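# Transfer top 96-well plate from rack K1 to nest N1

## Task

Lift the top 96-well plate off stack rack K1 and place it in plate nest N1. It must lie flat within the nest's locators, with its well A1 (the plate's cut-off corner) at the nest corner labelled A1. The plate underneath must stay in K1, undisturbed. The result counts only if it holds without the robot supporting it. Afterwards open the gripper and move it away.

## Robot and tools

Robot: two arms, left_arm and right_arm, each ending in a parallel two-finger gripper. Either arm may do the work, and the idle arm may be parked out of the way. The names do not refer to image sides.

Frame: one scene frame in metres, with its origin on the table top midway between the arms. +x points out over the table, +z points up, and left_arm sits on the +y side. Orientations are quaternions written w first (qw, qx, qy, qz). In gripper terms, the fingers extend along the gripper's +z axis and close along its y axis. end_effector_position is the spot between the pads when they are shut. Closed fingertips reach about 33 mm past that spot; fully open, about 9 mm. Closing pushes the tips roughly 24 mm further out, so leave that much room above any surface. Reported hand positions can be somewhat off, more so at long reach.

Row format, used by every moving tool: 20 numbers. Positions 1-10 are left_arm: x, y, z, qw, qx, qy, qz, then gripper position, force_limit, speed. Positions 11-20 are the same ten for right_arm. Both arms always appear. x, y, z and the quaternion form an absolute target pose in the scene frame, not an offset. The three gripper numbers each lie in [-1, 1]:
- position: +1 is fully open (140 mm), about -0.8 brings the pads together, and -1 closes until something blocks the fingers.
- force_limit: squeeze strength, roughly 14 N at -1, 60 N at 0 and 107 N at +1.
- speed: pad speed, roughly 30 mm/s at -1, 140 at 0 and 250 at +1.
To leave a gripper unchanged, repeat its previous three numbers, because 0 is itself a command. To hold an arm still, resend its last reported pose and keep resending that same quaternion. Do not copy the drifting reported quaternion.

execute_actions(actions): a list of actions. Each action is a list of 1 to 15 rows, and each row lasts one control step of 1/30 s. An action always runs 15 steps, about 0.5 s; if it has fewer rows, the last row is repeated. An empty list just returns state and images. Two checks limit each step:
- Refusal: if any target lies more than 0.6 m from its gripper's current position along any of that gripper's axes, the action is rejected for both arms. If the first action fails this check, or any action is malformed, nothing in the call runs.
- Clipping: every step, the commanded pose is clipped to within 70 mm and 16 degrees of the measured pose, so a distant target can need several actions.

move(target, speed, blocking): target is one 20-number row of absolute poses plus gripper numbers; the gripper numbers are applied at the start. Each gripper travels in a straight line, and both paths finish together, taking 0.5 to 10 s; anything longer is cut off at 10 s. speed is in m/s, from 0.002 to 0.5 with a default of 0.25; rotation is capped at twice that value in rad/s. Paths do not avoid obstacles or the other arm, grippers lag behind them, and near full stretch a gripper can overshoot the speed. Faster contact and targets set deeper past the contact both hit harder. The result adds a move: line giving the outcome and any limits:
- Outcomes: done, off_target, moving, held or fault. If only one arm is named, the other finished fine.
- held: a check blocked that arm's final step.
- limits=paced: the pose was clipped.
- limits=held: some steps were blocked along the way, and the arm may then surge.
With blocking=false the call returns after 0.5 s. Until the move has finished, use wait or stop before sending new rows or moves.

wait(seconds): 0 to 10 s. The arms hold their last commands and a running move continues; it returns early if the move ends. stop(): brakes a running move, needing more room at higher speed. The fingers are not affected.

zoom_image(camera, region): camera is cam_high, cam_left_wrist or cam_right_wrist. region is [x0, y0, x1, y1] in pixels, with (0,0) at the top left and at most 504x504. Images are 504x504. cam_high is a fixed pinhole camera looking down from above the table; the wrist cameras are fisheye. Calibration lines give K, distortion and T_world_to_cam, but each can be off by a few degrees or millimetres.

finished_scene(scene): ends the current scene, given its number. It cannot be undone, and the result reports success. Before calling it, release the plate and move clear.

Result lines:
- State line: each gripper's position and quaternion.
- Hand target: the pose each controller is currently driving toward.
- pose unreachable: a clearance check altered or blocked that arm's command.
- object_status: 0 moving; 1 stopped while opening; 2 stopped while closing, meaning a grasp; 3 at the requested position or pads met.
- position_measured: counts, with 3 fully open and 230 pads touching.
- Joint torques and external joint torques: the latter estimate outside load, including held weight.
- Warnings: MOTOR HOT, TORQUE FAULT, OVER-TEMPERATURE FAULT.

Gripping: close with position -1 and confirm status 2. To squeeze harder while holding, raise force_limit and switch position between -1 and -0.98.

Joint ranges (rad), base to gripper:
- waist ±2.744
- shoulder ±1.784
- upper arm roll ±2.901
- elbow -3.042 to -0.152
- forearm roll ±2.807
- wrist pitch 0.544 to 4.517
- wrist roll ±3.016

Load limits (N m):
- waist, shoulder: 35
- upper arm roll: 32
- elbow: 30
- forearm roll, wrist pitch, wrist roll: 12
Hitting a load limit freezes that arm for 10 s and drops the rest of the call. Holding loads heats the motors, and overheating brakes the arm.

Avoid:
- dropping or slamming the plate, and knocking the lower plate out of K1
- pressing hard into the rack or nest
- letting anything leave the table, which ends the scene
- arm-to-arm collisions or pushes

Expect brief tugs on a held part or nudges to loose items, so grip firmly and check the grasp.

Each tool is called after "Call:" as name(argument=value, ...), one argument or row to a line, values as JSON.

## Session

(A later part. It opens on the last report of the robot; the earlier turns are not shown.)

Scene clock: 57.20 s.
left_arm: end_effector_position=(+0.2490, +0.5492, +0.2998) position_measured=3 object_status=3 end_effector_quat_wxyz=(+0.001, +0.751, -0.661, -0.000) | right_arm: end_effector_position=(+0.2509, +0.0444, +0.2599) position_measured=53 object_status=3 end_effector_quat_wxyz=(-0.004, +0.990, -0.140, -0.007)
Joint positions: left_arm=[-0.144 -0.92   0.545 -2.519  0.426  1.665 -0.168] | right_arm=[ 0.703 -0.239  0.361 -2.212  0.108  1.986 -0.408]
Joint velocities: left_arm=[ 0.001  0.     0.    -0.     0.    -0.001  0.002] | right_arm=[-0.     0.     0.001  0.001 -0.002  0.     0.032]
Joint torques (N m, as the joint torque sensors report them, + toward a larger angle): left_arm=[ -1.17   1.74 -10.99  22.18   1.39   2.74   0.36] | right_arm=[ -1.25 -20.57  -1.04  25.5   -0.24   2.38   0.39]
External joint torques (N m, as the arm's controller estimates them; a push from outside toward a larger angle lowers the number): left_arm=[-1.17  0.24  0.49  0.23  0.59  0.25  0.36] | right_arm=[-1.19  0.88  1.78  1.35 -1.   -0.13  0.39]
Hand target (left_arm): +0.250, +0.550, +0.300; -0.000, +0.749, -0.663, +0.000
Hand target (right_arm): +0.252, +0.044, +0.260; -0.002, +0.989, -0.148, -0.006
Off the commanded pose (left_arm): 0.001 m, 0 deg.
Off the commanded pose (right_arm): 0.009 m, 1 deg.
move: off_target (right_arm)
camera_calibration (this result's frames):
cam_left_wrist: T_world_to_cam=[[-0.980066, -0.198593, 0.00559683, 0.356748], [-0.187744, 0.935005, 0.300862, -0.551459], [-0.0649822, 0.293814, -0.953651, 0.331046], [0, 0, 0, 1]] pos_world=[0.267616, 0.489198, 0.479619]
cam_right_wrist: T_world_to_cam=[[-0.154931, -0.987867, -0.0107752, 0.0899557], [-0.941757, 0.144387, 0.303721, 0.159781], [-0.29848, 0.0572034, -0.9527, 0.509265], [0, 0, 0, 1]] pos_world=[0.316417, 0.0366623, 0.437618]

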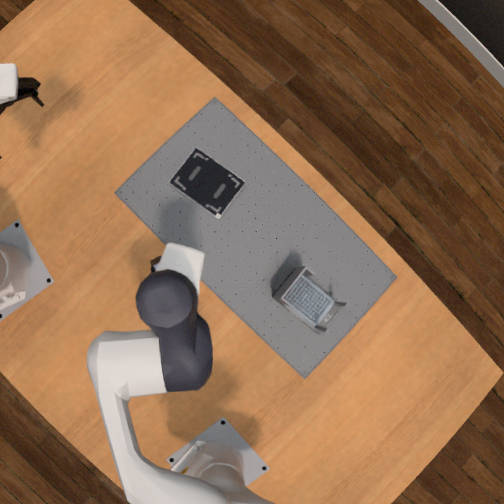

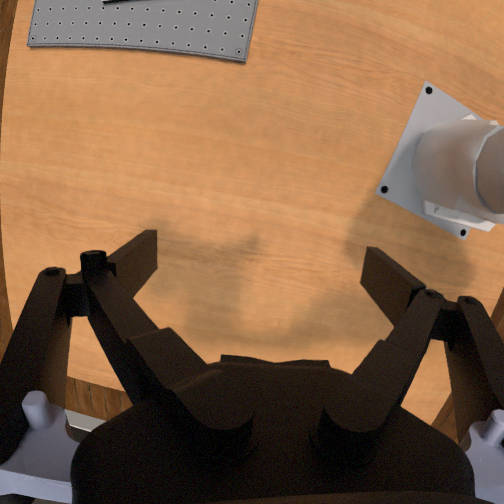

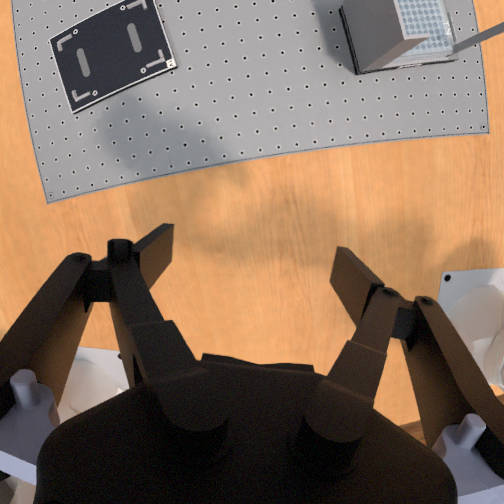

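Call:
move(
  target=[0.25,0.55,0.3,0,0.749,-0.663,0,1,0,0,0.461,-0.19,0.22,0,0.749,-0.663,0,0.6,0,0],
  speed=0.4,
)

Call:
move(
  target=[0.25,0.55,0.3,0,0.749,-0.663,0,1,0,0,0.461,-0.195,0.1,0,0.749,-0.663,0,0.6,0,0],
  speed=0.1,
)

Call:
zoom_image(
  camera="cam_right_wrist",
  region=[130,100,380,350],
)

Scene clock: 63.43 s.
left_arm: end_effector_position=(+0.2490, +0.5492, +0.2998) position_measured=3 object_status=3 end_effector_quat_wxyz=(+0.001, +0.751, -0.661, -0.000) | right_arm: end_effector_position=(+0.4652, -0.1909, +0.2193) position_measured=53 object_status=3 end_effector_quat_wxyz=(-0.002, +0.753, -0.658, +0.003)
Joint positions: left_arm=[-0.144 -0.92   0.545 -2.519  0.426  1.665 -0.168] | right_arm=[ 0.239 -0.106  0.209 -2.192  0.022  2.095  0.173]
Joint velocities: left_arm=[ 0.001 -0.001  0.001  0.     0.001 -0.001  0.001] | right_arm=[ 0.001  0.001  0.001  0.001 -0.002 -0.     0.031]
Joint torques (N m, as the joint torque sensors report them, + toward a larger angle): left_arm=[ -1.11   1.82 -11.07  22.02   1.33   2.73   0.33] | right_arm=[ -0.2  -25.9    0.47  25.04  -0.3    3.02   0.46]
External joint torques (N m, as the arm's controller estimates them; a push from outside toward a larger angle lowers the number): left_arm=[-1.16  0.38  0.39 -0.02  0.53  0.23  0.33] | right_arm=[-0.25  1.1   1.19  1.29 -0.99  0.52  0.46]
Hand target (left_arm): +0.250, +0.550, +0.300; -0.000, +0.749, -0.663, -0.000
Hand target (right_arm): +0.467, -0.191, +0.220; -0.002, +0.748, -0.663, +0.005
Off the commanded pose (left_arm): 0.001 m, 0 deg.
Off the commanded pose (right_arm): 0.004 m, 1 deg.
move: off_target (right_arm)
camera_calibration (this result's frames):
cam_left_wrist: T_world_to_cam=[[-0.980081, -0.198521, 0.00554304, 0.356766], [-0.187692, 0.93502, 0.300847, -0.551485], [-0.0649071, 0.293814, -0.953656, 0.331047], [0, 0, 0, 1]] pos_world=[0.267638, 0.489209, 0.47964]
cam_right_wrist: T_world_to_cam=[[-0.966193, -0.257618, -0.0101661, 0.406969], [-0.249499, 0.92435, 0.288664, 0.237998], [-0.0649682, 0.281441, -0.957377, 0.483244], [0, 0, 0, 1]] pos_world=[0.483987, -0.251155, 0.398082]

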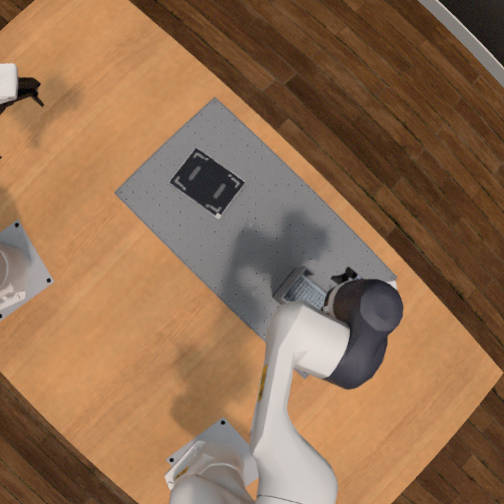

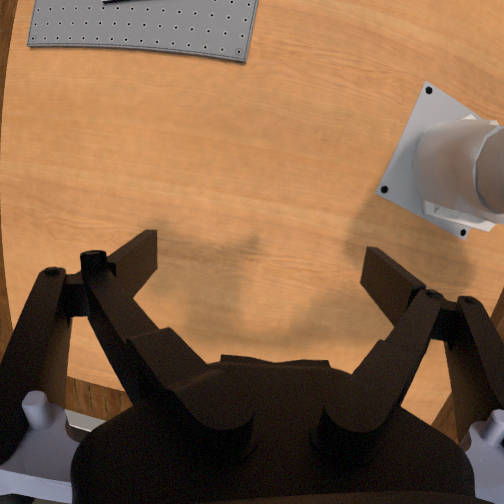

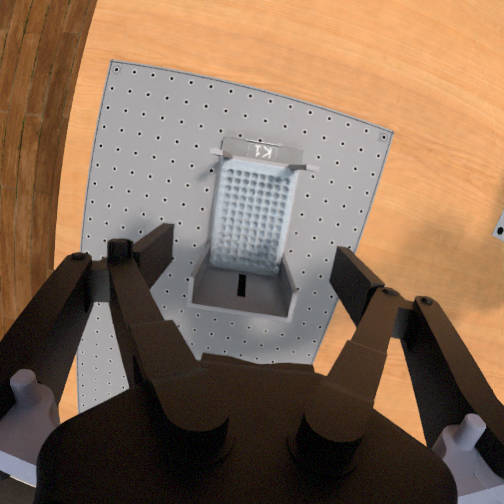

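Scene clock: 65.20 s.
left_arm: end_effector_position=(+0.2490, +0.5492, +0.2998) position_measured=3 object_status=3 end_effector_quat_wxyz=(+0.001, +0.751, -0.661, -0.000) | right_arm: end_effector_position=(+0.4611, -0.1943, +0.0997) position_measured=53 object_status=3 end_effector_quat_wxyz=(+0.001, +0.751, -0.661, -0.001)
Joint positions: left_arm=[-0.144 -0.92   0.545 -2.519  0.426  1.665 -0.168] | right_arm=[ 0.239  0.058  0.209 -2.337 -0.017  2.391  0.203]
Joint velocities: left_arm=[ 0.001  0.    -0.001  0.001 -0.001 -0.001 -0.002] | right_arm=[-0.001  0.     0.001 -0.    -0.002  0.011  0.008]
Joint torques (N m, as the joint torque sensors report them, + toward a larger angle): left_arm=[ -1.06   1.59 -10.99  22.19   1.32   2.72   0.33] | right_arm=[ -0.03 -29.2   -0.02  20.58  -0.46   3.02   0.36]
External joint torques (N m, as the arm's controller estimates them; a push from outside toward a larger angle lowers the number): left_arm=[-1.1   0.16  0.53  0.1   0.53  0.22  0.33] | right_arm=[-0.03  0.85 -0.42 -0.57 -1.    0.54  0.36]
Hand target (left_arm): +0.250, +0.550, +0.300; -0.000, +0.749, -0.663, -0.000
Hand target (right_arm): +0.462, -0.196, +0.099; +0.001, +0.748, -0.664, +0.001
Off the commanded pose (left_arm): 0.001 m, 0 deg.
Off the commanded pose (right_arm): 0.001 m, 0 deg.
move: done
camera_calibration (this result's frames):
cam_left_wrist: T_world_to_cam=[[-0.980084, -0.198506, 0.00553413, 0.356768], [-0.187681, 0.935022, 0.300847, -0.55149], [-0.0648947, 0.293817, -0.953656, 0.331045], [0, 0, 0, 1]] pos_world=[0.267642, 0.48921, 0.479643]
cam_right_wrist: T_world_to_cam=[[-0.96788, -0.251411, -0.0010539, 0.401993], [-0.240791, 0.925773, 0.291486, 0.270621], [-0.0723072, 0.282377, -0.956574, 0.372963], [0, 0, 0, 1]] pos_world=[0.481212, -0.254785, 0.278309]

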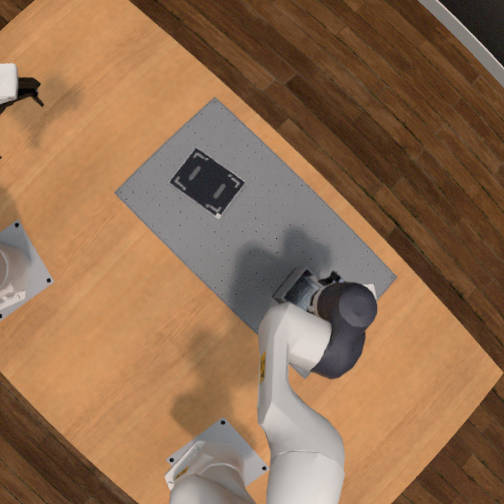

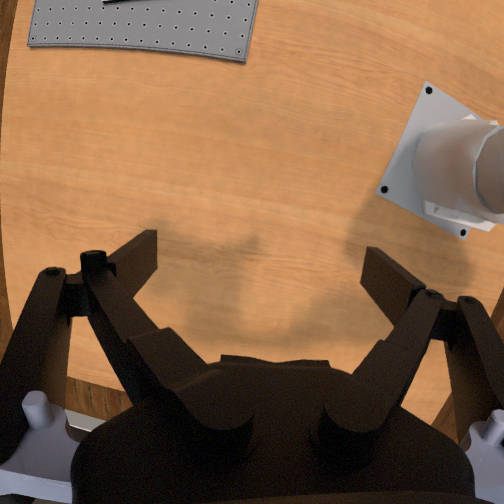

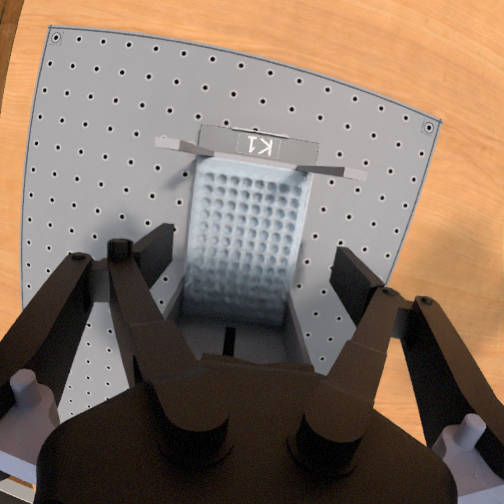

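Region (130, 100, 380, 350) of cam_right_wrist's 504x504 image, scaled by 2.016, with more detail than that image has.

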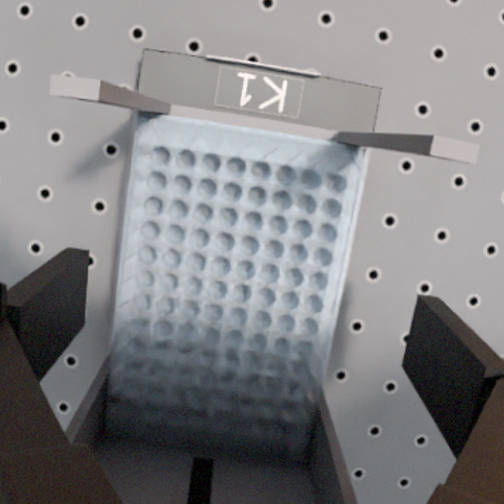

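Call:
move(
  target=[0.25,0.55,0.3,0,0.749,-0.663,0,1,0,0,0.468,-0.194,0.078,0,0.749,-0.663,0,0.5,0,0],
  speed=0.05,
)

Call:
zoom_image(
  camera="cam_right_wrist",
  region=[130,100,380,350],
)

Scene clock: 74.50 s.
left_arm: end_effector_position=(+0.2491, +0.5492, +0.2999) position_measured=3 object_status=3 end_effector_quat_wxyz=(+0.001, +0.751, -0.661, -0.000) | right_arm: end_effector_position=(+0.4659, -0.1931, +0.0774) position_measured=66 object_status=3 end_effector_quat_wxyz=(+0.001, +0.751, -0.660, -0.002)
Joint positions: left_arm=[-0.144 -0.92   0.545 -2.519  0.426  1.665 -0.168] | right_arm=[ 0.239  0.115  0.208 -2.332 -0.034  2.44   0.212]
Joint velocities: left_arm=[-0.001 -0.001  0.     0.     0.002 -0.001 -0.   ] | right_arm=[ 0.     0.001  0.    -0.    -0.002  0.007  0.004]
Joint torques (N m, as the joint torque sensors report them, + toward a larger angle): left_arm=[ -1.41   1.62 -11.25  22.29   1.39   2.72   0.33] | right_arm=[  0.19 -30.55   0.16  21.63  -0.44   2.98   0.47]
External joint torques (N m, as the arm's controller estimates them; a push from outside toward a larger angle lowers the number): left_arm=[-1.4   0.13  0.27  0.29  0.6   0.22  0.33] | right_arm=[ 0.24  0.84 -0.6   1.08 -0.95  0.5   0.47]
Hand target (left_arm): +0.250, +0.550, +0.300; -0.000, +0.749, -0.663, -0.000
Hand target (right_arm): +0.468, -0.194, +0.078; +0.000, +0.749, -0.663, +0.000
Off the commanded pose (left_arm): 0.001 m, 0 deg.
Off the commanded pose (right_arm): 0.002 m, 1 deg.
move: done
camera_calibration (this result's frames):
cam_left_wrist: T_world_to_cam=[[-0.980094, -0.19846, 0.00550339, 0.356776], [-0.187646, 0.935031, 0.300843, -0.551508], [-0.0648512, 0.293822, -0.953658, 0.331042], [0, 0, 0, 1]] pos_world=[0.267654, 0.489215, 0.479655]
cam_right_wrist: T_world_to_cam=[[-0.967466, -0.253, 0.00064162, 0.40625], [-0.241738, 0.925142, 0.292704, 0.277395], [-0.0746478, 0.283026, -0.956203, 0.352794], [0, 0, 0, 1]] pos_world=[0.486425, -0.253698, 0.255887]

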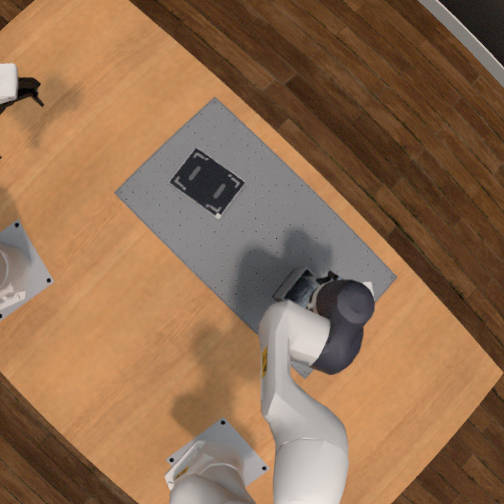

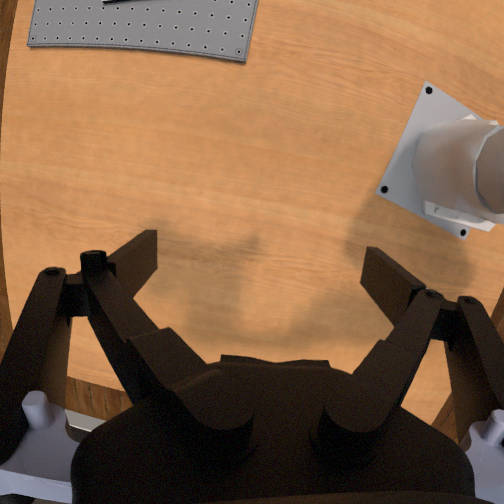

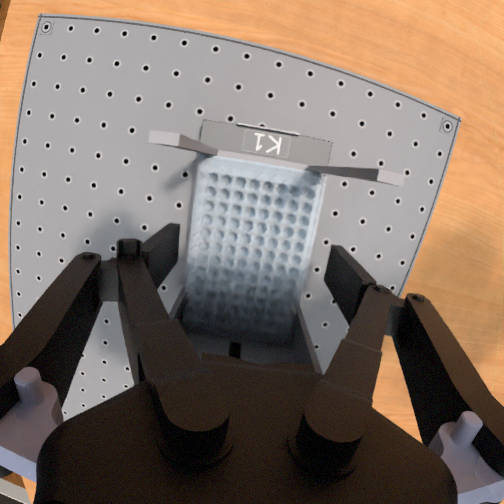

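Region (130, 100, 380, 350) of cam_right_wrist's 504x504 image, scaled by 2.016, with more detail than that image has.

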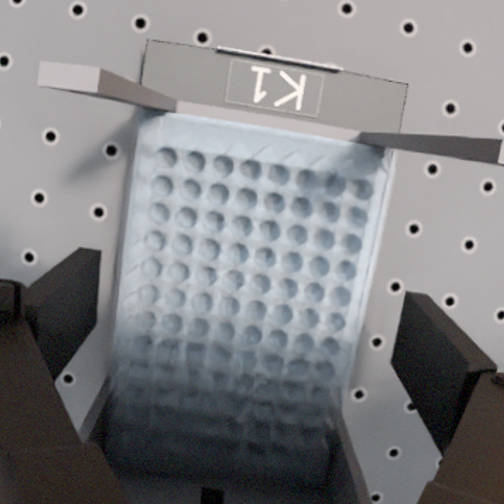

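Call:
move(
  target=[0.25,0.55,0.3,0,0.749,-0.663,0,1,0,0,0.4715,-0.197,0.075,0,0.749,-0.663,0,0.4,0,0],
  speed=0.05,
)

Call:
move(
  target=[0.25,0.55,0.3,0,0.749,-0.663,0,1,0,0,0.4715,-0.197,0.075,0,0.749,-0.663,0,-1,0,-1],
)

Call:
move(
  target=[0.25,0.55,0.3,0,0.749,-0.663,0,1,0,0,0.4715,-0.197,0.11,0,0.749,-0.663,0,-1,0,-1],
  speed=0.04,
)

Call:
zoom_image(
  camera="cam_right_wrist",
  region=[130,100,380,350],
)

Scene clock: 80.93 s.
left_arm: end_effector_position=(+0.2491, +0.5492, +0.2999) position_measured=3 object_status=3 end_effector_quat_wxyz=(+0.001, +0.751, -0.661, -0.000) | right_arm: end_effector_position=(+0.4691, -0.1951, +0.0746) position_measured=78 object_status=3 end_effector_quat_wxyz=(+0.001, +0.750, -0.662, -0.002)
Joint positions: left_arm=[-0.144 -0.92   0.545 -2.519  0.426  1.665 -0.168] | right_arm=[ 0.239  0.126  0.202 -2.325 -0.036  2.445  0.213]
Joint velocities: left_arm=[-0.     0.     0.    -0.002  0.     0.001 -0.   ] | right_arm=[-0.001  0.001 -0.004  0.002 -0.001  0.003  0.001]
Joint torques (N m, as the joint torque sensors report them, + toward a larger angle): left_arm=[ -1.57   1.6  -10.9   21.74   1.34   2.72   0.29] | right_arm=[ -0.79 -30.36   0.14  21.4   -0.45   3.04   0.15]
External joint torques (N m, as the arm's controller estimates them; a push from outside toward a larger angle lowers the number): left_arm=[-1.59  0.14  0.57 -0.28  0.55  0.22  0.29] | right_arm=[-0.8   1.38 -0.74  0.91 -0.96  0.56  0.15]
Hand target (left_arm): +0.250, +0.550, +0.300; -0.000, +0.749, -0.663, -0.000
Hand target (right_arm): +0.472, -0.197, +0.075; +0.000, +0.749, -0.663, +0.000
Off the commanded pose (left_arm): 0.001 m, 0 deg.
Off the commanded pose (right_arm): 0.003 m, 0 deg.
move: done
camera_calibration (this result's frames):
cam_left_wrist: T_world_to_cam=[[-0.980101, -0.198424, 0.00548282, 0.35678], [-0.187618, 0.935037, 0.300842, -0.55152], [-0.0648208, 0.293827, -0.953658, 0.331038], [0, 0, 0, 1]] pos_world=[0.267663, 0.489218, 0.479662]
cam_right_wrist: T_world_to_cam=[[-0.96877, -0.247961, 0.0000155016, 0.410507], [-0.237082, 0.926286, 0.292895, 0.278817], [-0.0726407, 0.283744, -0.956145, 0.350109], [0, 0, 0, 1]] pos_world=[0.489221, -0.255816, 0.253085]

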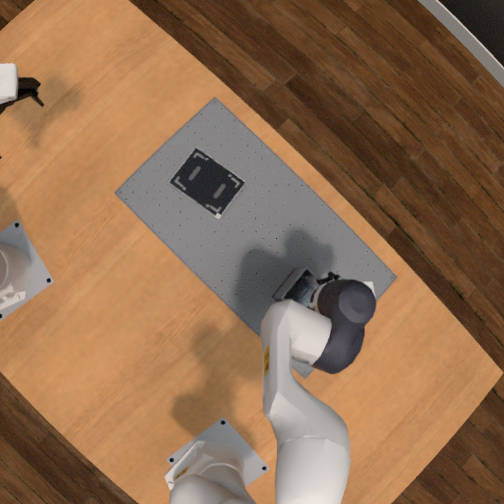

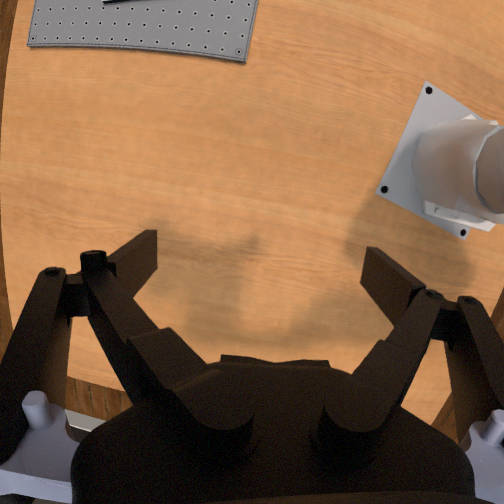

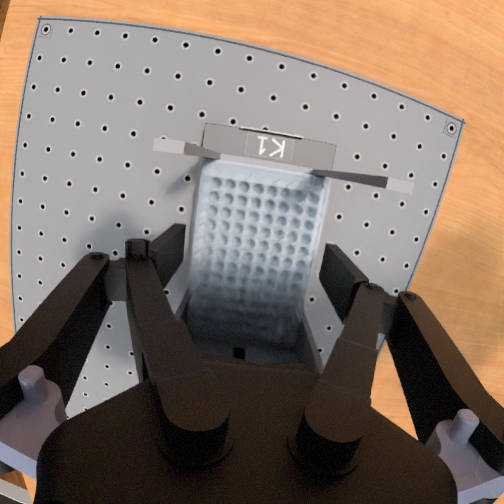

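Scene clock: 81.70 s.
left_arm: end_effector_position=(+0.2491, +0.5492, +0.2999) position_measured=3 object_status=3 end_effector_quat_wxyz=(+0.001, +0.751, -0.661, -0.000) | right_arm: end_effector_position=(+0.4697, -0.1950, +0.0753) position_measured=106 object_status=0 end_effector_quat_wxyz=(+0.001, +0.750, -0.662, -0.001)
Joint positions: left_arm=[-0.144 -0.92   0.545 -2.519  0.426  1.665 -0.168] | right_arm=[ 0.239  0.126  0.202 -2.325 -0.036  2.445  0.213]
Joint velocities: left_arm=[-0.     0.001 -0.    -0.001  0.    -0.    -0.001] | right_arm=[ 0.002  0.     0.     0.001 -0.    -0.    -0.003]
Joint torques (N m, as the joint torque sensors report them, + toward a larger angle): left_arm=[ -1.46   1.63 -11.07  22.09   1.38   2.75   0.34] | right_arm=[ -0.39 -29.93  -0.37  20.9   -0.43   3.15   0.07]
External joint torques (N m, as the arm's controller estimates them; a push from outside toward a larger angle lowers the number): left_arm=[-1.41  0.09  0.45  0.15  0.59  0.25  0.34] | right_arm=[-0.51  1.79 -1.34  0.38 -0.93  0.67  0.07]
Hand target (left_arm): +0.250, +0.550, +0.300; -0.000, +0.749, -0.663, -0.000
Hand target (right_arm): +0.472, -0.197, +0.075; +0.000, +0.749, -0.663, +0.000
Off the commanded pose (left_arm): 0.001 m, 0 deg.
Off the commanded pose (right_arm): 0.003 m, 0 deg.
move: done
camera_calibration (this result's frames):
cam_left_wrist: T_world_to_cam=[[-0.980102, -0.198418, 0.0054809, 0.356779], [-0.187613, 0.935038, 0.300842, -0.551522], [-0.0648175, 0.293828, -0.953658, 0.331037], [0, 0, 0, 1]] pos_world=[0.267664, 0.489217, 0.479662]
cam_right_wrist: T_world_to_cam=[[-0.968795, -0.247859, -0.00132881, 0.411236], [-0.237373, 0.926238, 0.292808, 0.278803], [-0.0713443, 0.283986, -0.95617, 0.350239], [0, 0, 0, 1]] pos_world=[0.489572, -0.255773, 0.253799]

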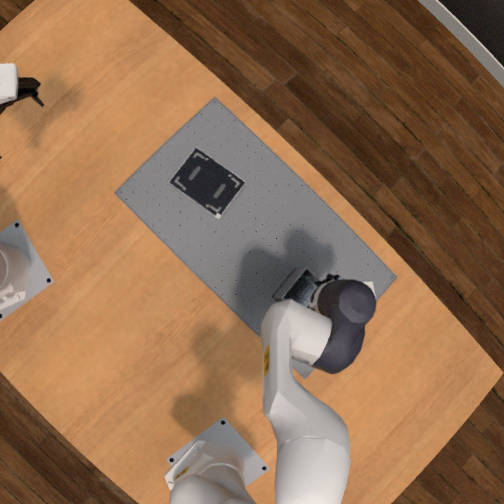

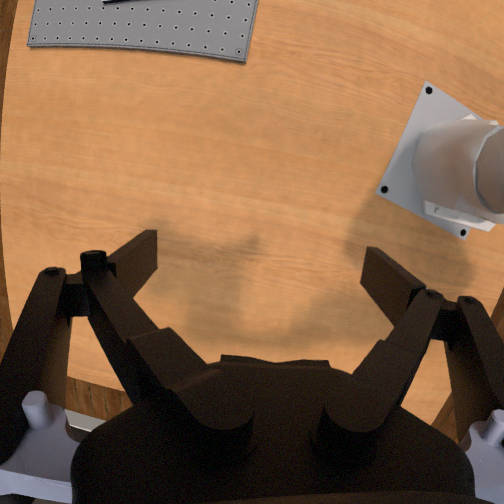

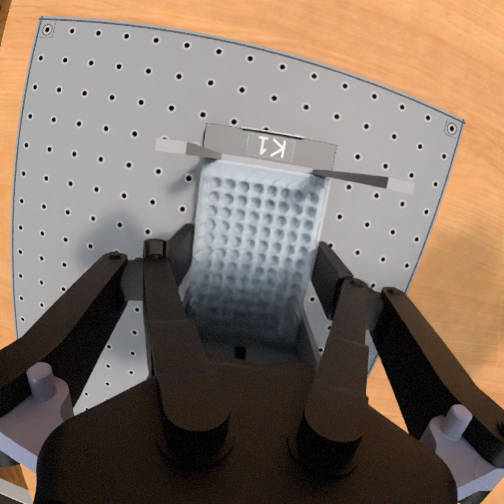

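Scene clock: 82.87 s.
left_arm: end_effector_position=(+0.2491, +0.5492, +0.2999) position_measured=3 object_status=3 end_effector_quat_wxyz=(+0.001, +0.751, -0.661, -0.000) | right_arm: end_effector_position=(+0.4692, -0.1953, +0.1078) position_measured=106 object_status=2 end_effector_quat_wxyz=(+0.001, +0.749, -0.663, -0.001)
Joint positions: left_arm=[-0.144 -0.92   0.545 -2.519  0.426  1.665 -0.168] | right_arm=[ 0.239  0.063  0.203 -2.306 -0.018  2.364  0.203]
Joint velocities: left_arm=[-0.    -0.    -0.    -0.001 -0.001 -0.    -0.   ] | right_arm=[ 0.001 -0.003  0.001  0.005  0.001 -0.01  -0.002]
Joint torques (N m, as the joint torque sensors report them, + toward a larger angle): left_arm=[ -1.32   1.83 -11.26  22.36   1.38   2.74   0.37] | right_arm=[ -0.76 -31.67  -0.23  23.63   0.89   2.42  -0.11]
External joint torques (N m, as the arm's controller estimates them; a push from outside toward a larger angle lowers the number): left_arm=[-1.29  0.37  0.29  0.34  0.59  0.23  0.37] | right_arm=[-0.91 -1.13 -0.81  2.16  0.34 -0.06 -0.11]
Hand target (left_arm): +0.250, +0.550, +0.300; -0.000, +0.749, -0.663, -0.000
Hand target (right_arm): +0.471, -0.197, +0.110; -0.000, +0.749, -0.662, -0.000
Off the commanded pose (left_arm): 0.001 m, 0 deg.
Off the commanded pose (right_arm): 0.004 m, 0 deg.
move: off_target (right_arm)
camera_calibration (this result's frames):
cam_left_wrist: T_world_to_cam=[[-0.980103, -0.198412, 0.00547739, 0.35678], [-0.187608, 0.935039, 0.300842, -0.551524], [-0.0648123, 0.293828, -0.953658, 0.331037], [0, 0, 0, 1]] pos_world=[0.267666, 0.489217, 0.479663]
cam_right_wrist: T_world_to_cam=[[-0.969267, -0.246008, -0.000999521, 0.411341], [-0.235656, 0.927298, 0.290834, 0.26911], [-0.0706208, 0.282131, -0.956773, 0.380708], [0, 0, 0, 1]] pos_world=[0.489003, -0.255762, 0.286395]

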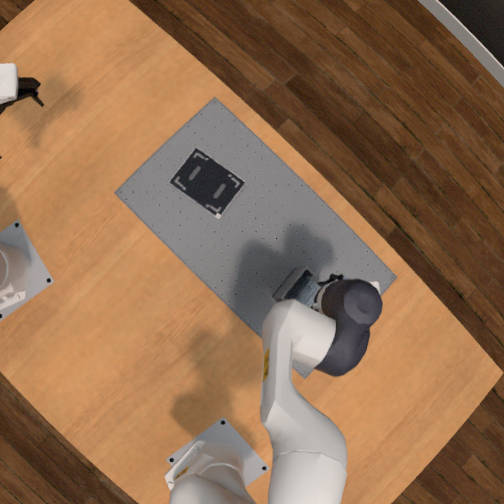

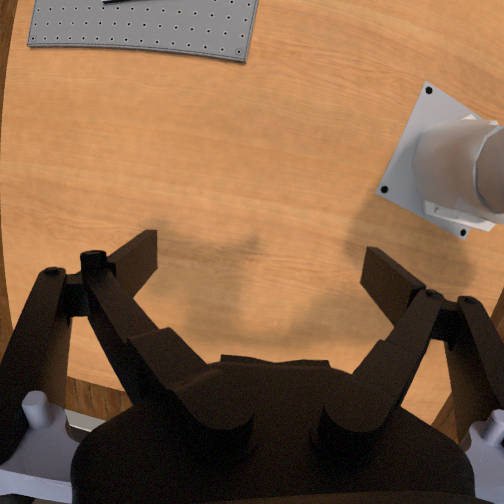

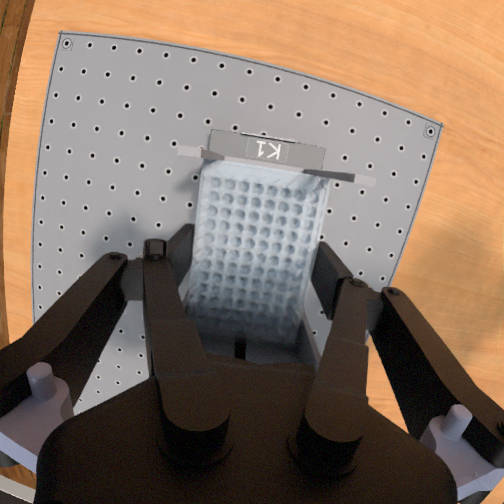

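Region (130, 100, 380, 350) of cam_right_wrist's 504x504 image, scaled by 2.016, with more detail than that image has.

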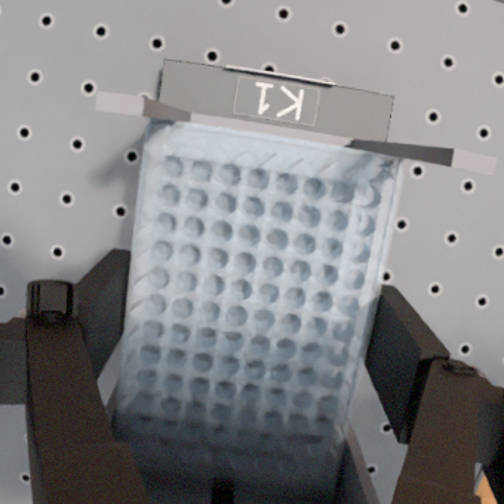

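Call:
move(
  target=[0.25,0.55,0.3,0,0.749,-0.663,0,1,0,0,0.4715,-0.197,0.22,0,0.749,-0.663,0,-1,0,-1],
  speed=0.07,
)

Call:
move(
  target=[0.25,0.55,0.3,0,0.749,-0.663,0,1,0,0,0.485,0.1,0.2,0,0.76,-0.65,0,-1,0,-1],
)

Call:
zoom_image(
  camera="cam_right_wrist",
  region=[160,150,360,360],
)

Scene clock: 89.00 s.
left_arm: end_effector_position=(+0.2491, +0.5492, +0.2999) position_measured=3 object_status=3 end_effector_quat_wxyz=(+0.001, +0.750, -0.661, -0.000) | right_arm: end_effector_position=(+0.4704, -0.1955, +0.2198) position_measured=106 object_status=2 end_effector_quat_wxyz=(-0.000, +0.749, -0.663, +0.001)
Joint positions: left_arm=[-0.144 -0.92   0.545 -2.519  0.426  1.665 -0.168] | right_arm=[ 0.239 -0.091  0.198 -2.174  0.019  2.086  0.176]
Joint velocities: left_arm=[ 0.     0.001  0.001  0.001 -0.001 -0.    -0.001] | right_arm=[ 0.002 -0.    -0.     0.001 -0.    -0.01  -0.001]
Joint torques (N m, as the joint torque sensors report them, + toward a larger angle): left_arm=[ -1.17   1.96 -10.97  22.19   1.36   2.74   0.33] | right_arm=[ -0.5  -27.7   -1.33  25.42   1.55   2.38  -0.29]
External joint torques (N m, as the arm's controller estimates them; a push from outside toward a larger angle lowers the number): left_arm=[-1.17  0.5   0.52  0.13  0.56  0.23  0.33] | right_arm=[-0.63 -0.04 -0.83  1.6   0.86 -0.12 -0.29]
Hand target (left_arm): +0.250, +0.550, +0.300; -0.000, +0.749, -0.663, -0.000
Hand target (right_arm): +0.470, -0.196, +0.221; -0.001, +0.750, -0.662, -0.001
Off the commanded pose (left_arm): 0.001 m, 0 deg.
Off the commanded pose (right_arm): 0.002 m, 0 deg.
move: done
camera_calibration (this result's frames):
cam_left_wrist: T_world_to_cam=[[-0.98011, -0.198379, 0.00545902, 0.356783], [-0.187582, 0.935045, 0.300838, -0.551536], [-0.0647845, 0.293831, -0.95366, 0.331035], [0, 0, 0, 1]] pos_world=[0.267674, 0.489221, 0.47967]
cam_right_wrist: T_world_to_cam=[[-0.969375, -0.245522, -0.00556551, 0.413681], [-0.23657, 0.927467, 0.289551, 0.237736], [-0.0659293, 0.282, -0.957146, 0.485871], [0, 0, 0, 1]] pos_world=[0.489287, -0.25594, 0.398516]

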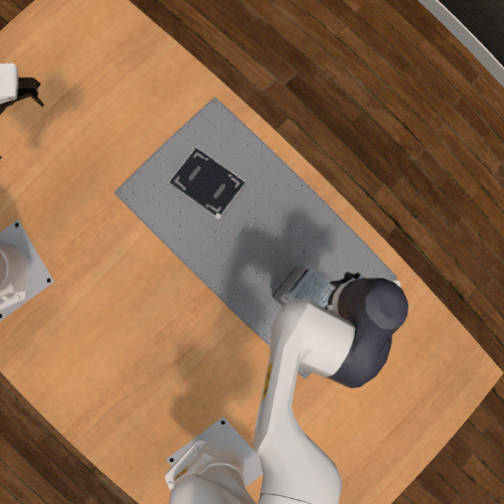

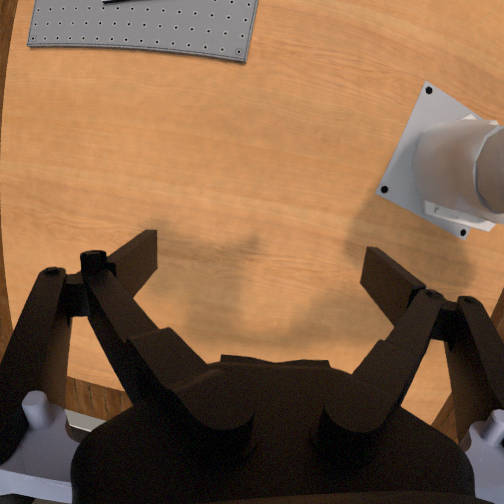

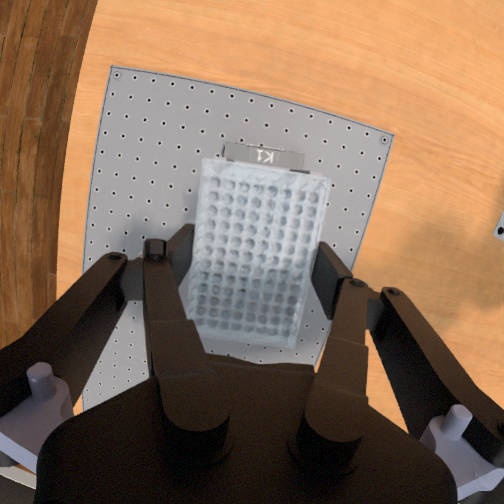

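Scene clock: 91.00 s.
left_arm: end_effector_position=(+0.2491, +0.5492, +0.2999) position_measured=3 object_status=3 end_effector_quat_wxyz=(+0.001, +0.750, -0.661, -0.000) | right_arm: end_effector_position=(+0.4807, +0.1012, +0.1996) position_measured=106 object_status=2 end_effector_quat_wxyz=(+0.000, +0.765, -0.644, -0.005)
Joint positions: left_arm=[-0.144 -0.92   0.545 -2.519  0.426  1.665 -0.168] | right_arm=[ 0.609  0.437  0.308 -1.539 -0.127  1.953  0.637]
Joint velocities: left_arm=[-0.001 -0.001 -0.     0.001  0.002  0.    -0.001] | right_arm=[ 0.005 -0.001 -0.003  0.003  0.    -0.008  0.028]
Joint torques (N m, as the joint torque sensors report them, + toward a larger angle): left_arm=[ -1.34   1.5  -11.    22.29   1.35   2.73   0.3 ] | right_arm=[  1.43 -43.57   3.5   25.94   0.36   2.32   0.41]
External joint torques (N m, as the arm's controller estimates them; a push from outside toward a larger angle lowers the number): left_arm=[-1.32  0.07  0.54  0.23  0.56  0.23  0.3 ] | right_arm=[ 1.4   0.86 -0.94  1.76 -0.4  -0.17  0.41]
Hand target (left_arm): +0.250, +0.550, +0.300; -0.000, +0.749, -0.663, -0.000
Hand target (right_arm): +0.481, +0.101, +0.200; +0.002, +0.760, -0.650, -0.004
Off the commanded pose (left_arm): 0.001 m, 0 deg.
Off the commanded pose (right_arm): 0.005 m, 1 deg.
move: off_target (right_arm)
camera_calibration (this result's frames):
cam_left_wrist: T_world_to_cam=[[-0.980112, -0.198369, 0.00545311, 0.356784], [-0.187574, 0.935046, 0.300839, -0.551539], [-0.064776, 0.293833, -0.953659, 0.331033], [0, 0, 0, 1]] pos_world=[0.267677, 0.489221, 0.479672]
cam_right_wrist: T_world_to_cam=[[-0.956297, -0.292386, 0.00234002, 0.493229], [-0.278305, 0.91264, 0.299389, -0.00959981], [-0.0896728, 0.285654, -0.954128, 0.393973], [0, 0, 0, 1]] pos_world=[0.504331, 0.0404346, 0.377621]

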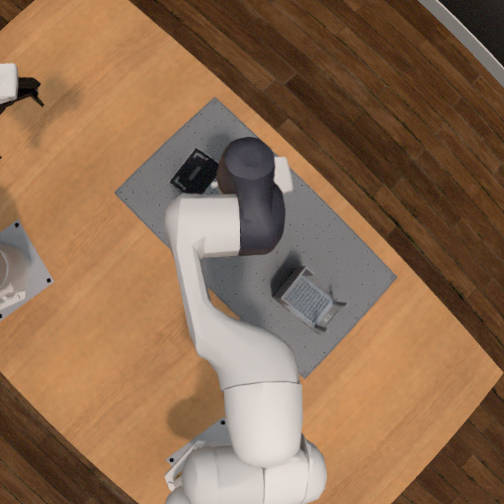

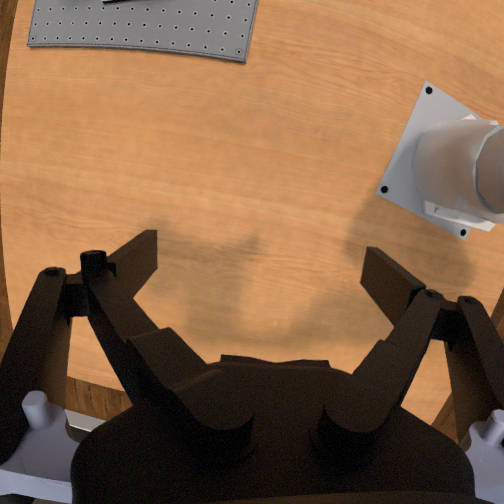

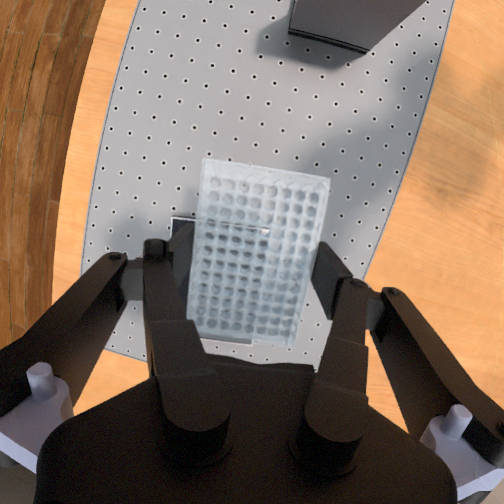

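Region (160, 150, 360, 360) of cam_right_wrist's 504x504 image, scaled by 2.400, with more detail than that image has; it fills the left 480 columns of this view, and the rest is white.

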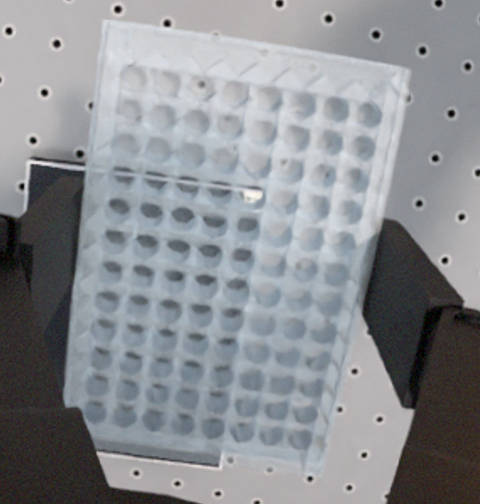

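Call:
move(
  target=[0.25,0.55,0.3,0,0.749,-0.663,0,1,0,0,0.495,0.15,0.15,0,1,0.07,0,-1,0,-1],
  speed=0.4,
)

Call:
move(
  target=[0.25,0.55,0.3,0,0.749,-0.663,0,1,0,0,0.505,0.205,0.09,0,0.652,0.758,0,-1,0,-1],
  speed=0.4,
)

Call:
zoom_image(
  camera="cam_right_wrist",
  region=[140,110,380,360],
)

Scene clock: 98.80 s.
left_arm: end_effector_position=(+0.2491, +0.5492, +0.2999) position_measured=3 object_status=3 end_effector_quat_wxyz=(+0.001, +0.750, -0.661, -0.000) | right_arm: end_effector_position=(+0.4935, +0.1495, +0.1489) position_measured=106 object_status=2 end_effector_quat_wxyz=(-0.001, +0.998, +0.060, -0.003)
Joint positions: left_arm=[-0.144 -0.92   0.545 -2.519  0.426  1.665 -0.168] | right_arm=[ 0.351  0.766  0.795 -1.346 -0.542  1.886 -0.649]
Joint velocities: left_arm=[ 0.     0.001 -0.001  0.    -0.    -0.002 -0.   ] | right_arm=[ 0.001 -0.001 -0.     0.002  0.001 -0.002 -0.03 ]
Joint torques (N m, as the joint torque sensors report them, + toward a larger angle): left_arm=[ -1.01   1.57 -11.14  22.06   1.35   2.7    0.35] | right_arm=[ -1.03 -45.32  16.69  22.28  -0.09   2.35  -0.28]
External joint torques (N m, as the arm's controller estimates them; a push from outside toward a larger angle lowers the number): left_arm=[-1.04  0.07  0.36  0.04  0.55  0.21  0.35] | right_arm=[-1.18  0.53  1.54  1.33 -0.89 -0.17 -0.28]
Hand target (left_arm): +0.250, +0.550, +0.300; -0.000, +0.749, -0.663, -0.000
Hand target (right_arm): +0.495, +0.148, +0.150; +0.000, +0.998, +0.068, -0.002
Off the commanded pose (left_arm): 0.001 m, 0 deg.
Off the commanded pose (right_arm): 0.002 m, 1 deg.
move: done
camera_calibration (this result's frames):
cam_left_wrist: T_world_to_cam=[[-0.980119, -0.198334, 0.00543366, 0.356787], [-0.187547, 0.935052, 0.300839, -0.551551], [-0.0647475, 0.293839, -0.953659, 0.331029], [0, 0, 0, 1]] pos_world=[0.267685, 0.489223, 0.479678]
cam_right_wrist: T_world_to_cam=[[0.243346, -0.969921, -0.00593895, 0.0302132], [-0.925855, -0.234107, 0.296625, 0.456487], [-0.289094, -0.066684, -0.954975, 0.484115], [0, 0, 0, 1]] pos_world=[0.555243, 0.168454, 0.327092]

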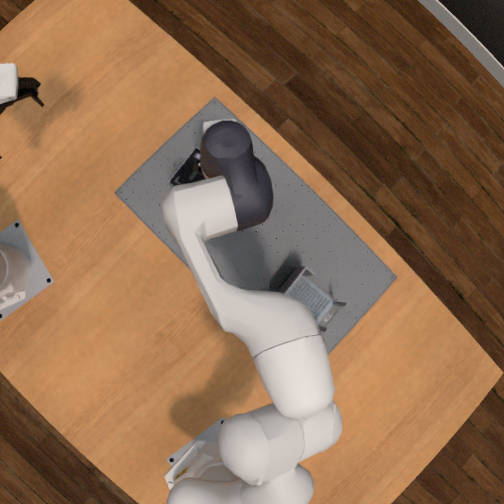

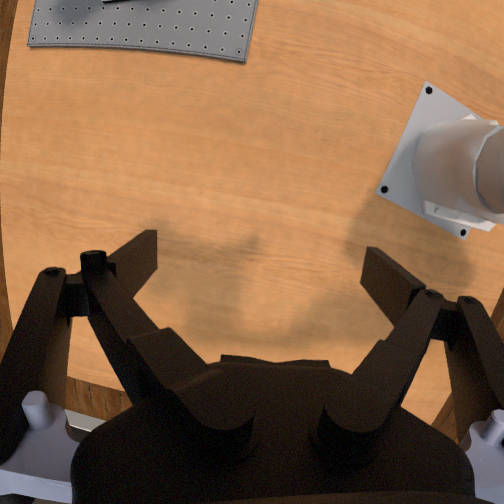

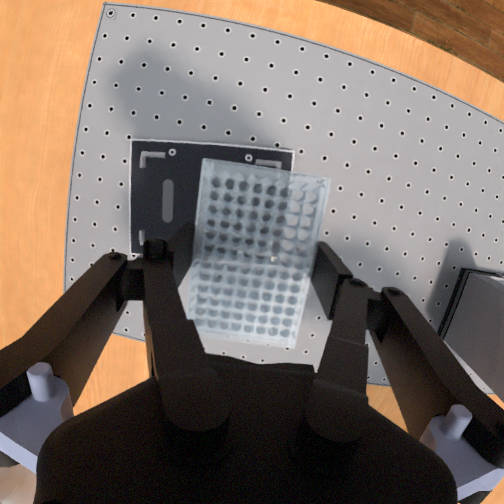

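Scene clock: 102.00 s.
left_arm: end_effector_position=(+0.2491, +0.5492, +0.2999) position_measured=3 object_status=3 end_effector_quat_wxyz=(+0.001, +0.750, -0.661, -0.000) | right_arm: end_effector_position=(+0.5056, +0.2018, +0.0879) position_measured=106 object_status=2 end_effector_quat_wxyz=(-0.001, +0.660, +0.751, -0.002)
Joint positions: left_arm=[-0.144 -0.92   0.545 -2.519  0.426  1.665 -0.168] | right_arm=[ 0.388  1.167  1.106 -1.046 -0.98   1.728 -2.112]
Joint velocities: left_arm=[-0.001 -0.     0.001  0.001 -0.     0.     0.   ] | right_arm=[ 0.002 -0.001  0.     0.004  0.001 -0.005 -0.03 ]
Joint torques (N m, as the joint torque sensors report them, + toward a larger angle): left_arm=[ -1.2    1.46 -11.05  22.05   1.34   2.72   0.35] | right_arm=[  2.08 -50.84  22.58  15.43   0.26   2.26  -0.28]
External joint torques (N m, as the arm's controller estimates them; a push from outside toward a larger angle lowers the number): left_arm=[-1.22  0.02  0.42 -0.05  0.54  0.21  0.35] | right_arm=[ 2.19  0.23  1.27  1.61 -0.63 -0.23 -0.28]
Hand target (left_arm): +0.250, +0.550, +0.300; -0.000, +0.749, -0.663, -0.000
Hand target (right_arm): +0.505, +0.202, +0.088; -0.001, +0.653, +0.757, -0.003
Off the commanded pose (left_arm): 0.001 m, 0 deg.
Off the commanded pose (right_arm): 0.004 m, 1 deg.
move: off_target (right_arm); limits=paced
camera_calibration (this result's frames):
cam_left_wrist: T_world_to_cam=[[-0.980122, -0.198321, 0.00542752, 0.356786], [-0.187535, 0.935054, 0.30084, -0.551556], [-0.0647378, 0.293842, -0.953659, 0.331027], [0, 0, 0, 1]] pos_world=[0.267688, 0.489223, 0.47968]
cam_right_wrist: T_world_to_cam=[[0.967712, 0.251905, -0.00883938, -0.534888], [0.243483, -0.925138, 0.291264, 0.0467683], [0.0651932, -0.284012, -0.956602, 0.297766], [0, 0, 0, 1]] pos_world=[0.486818, 0.262577, 0.266494]

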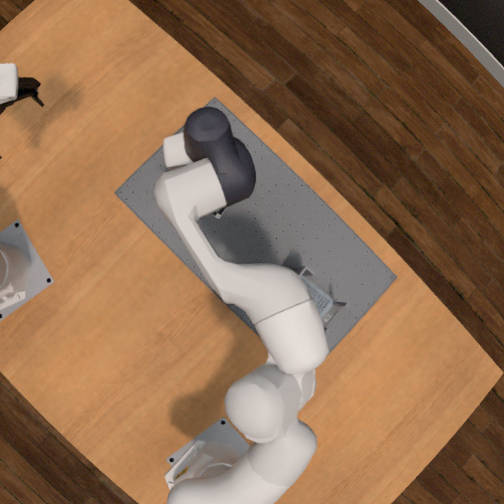

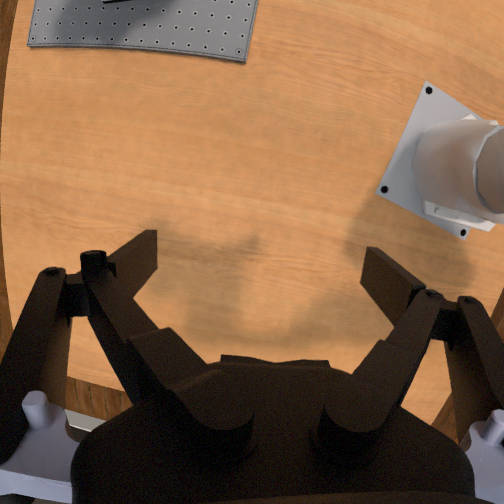

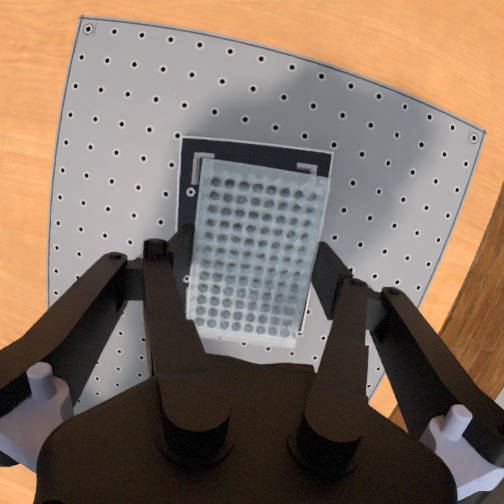

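Region (140, 110, 380, 360) of cam_right_wrist's 504x504 image, scaled by 2.016, with more detail than that image has; it fills the left 484 columns of this view, and the rest is white.

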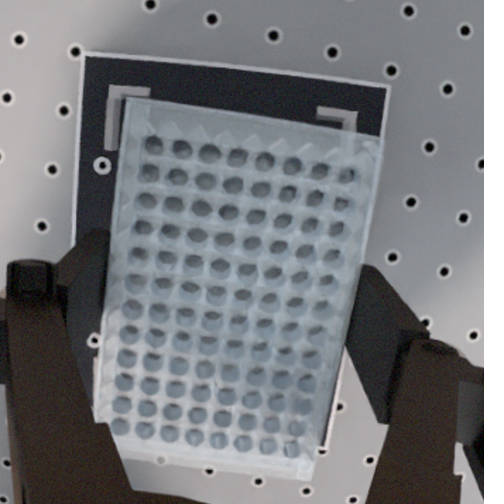

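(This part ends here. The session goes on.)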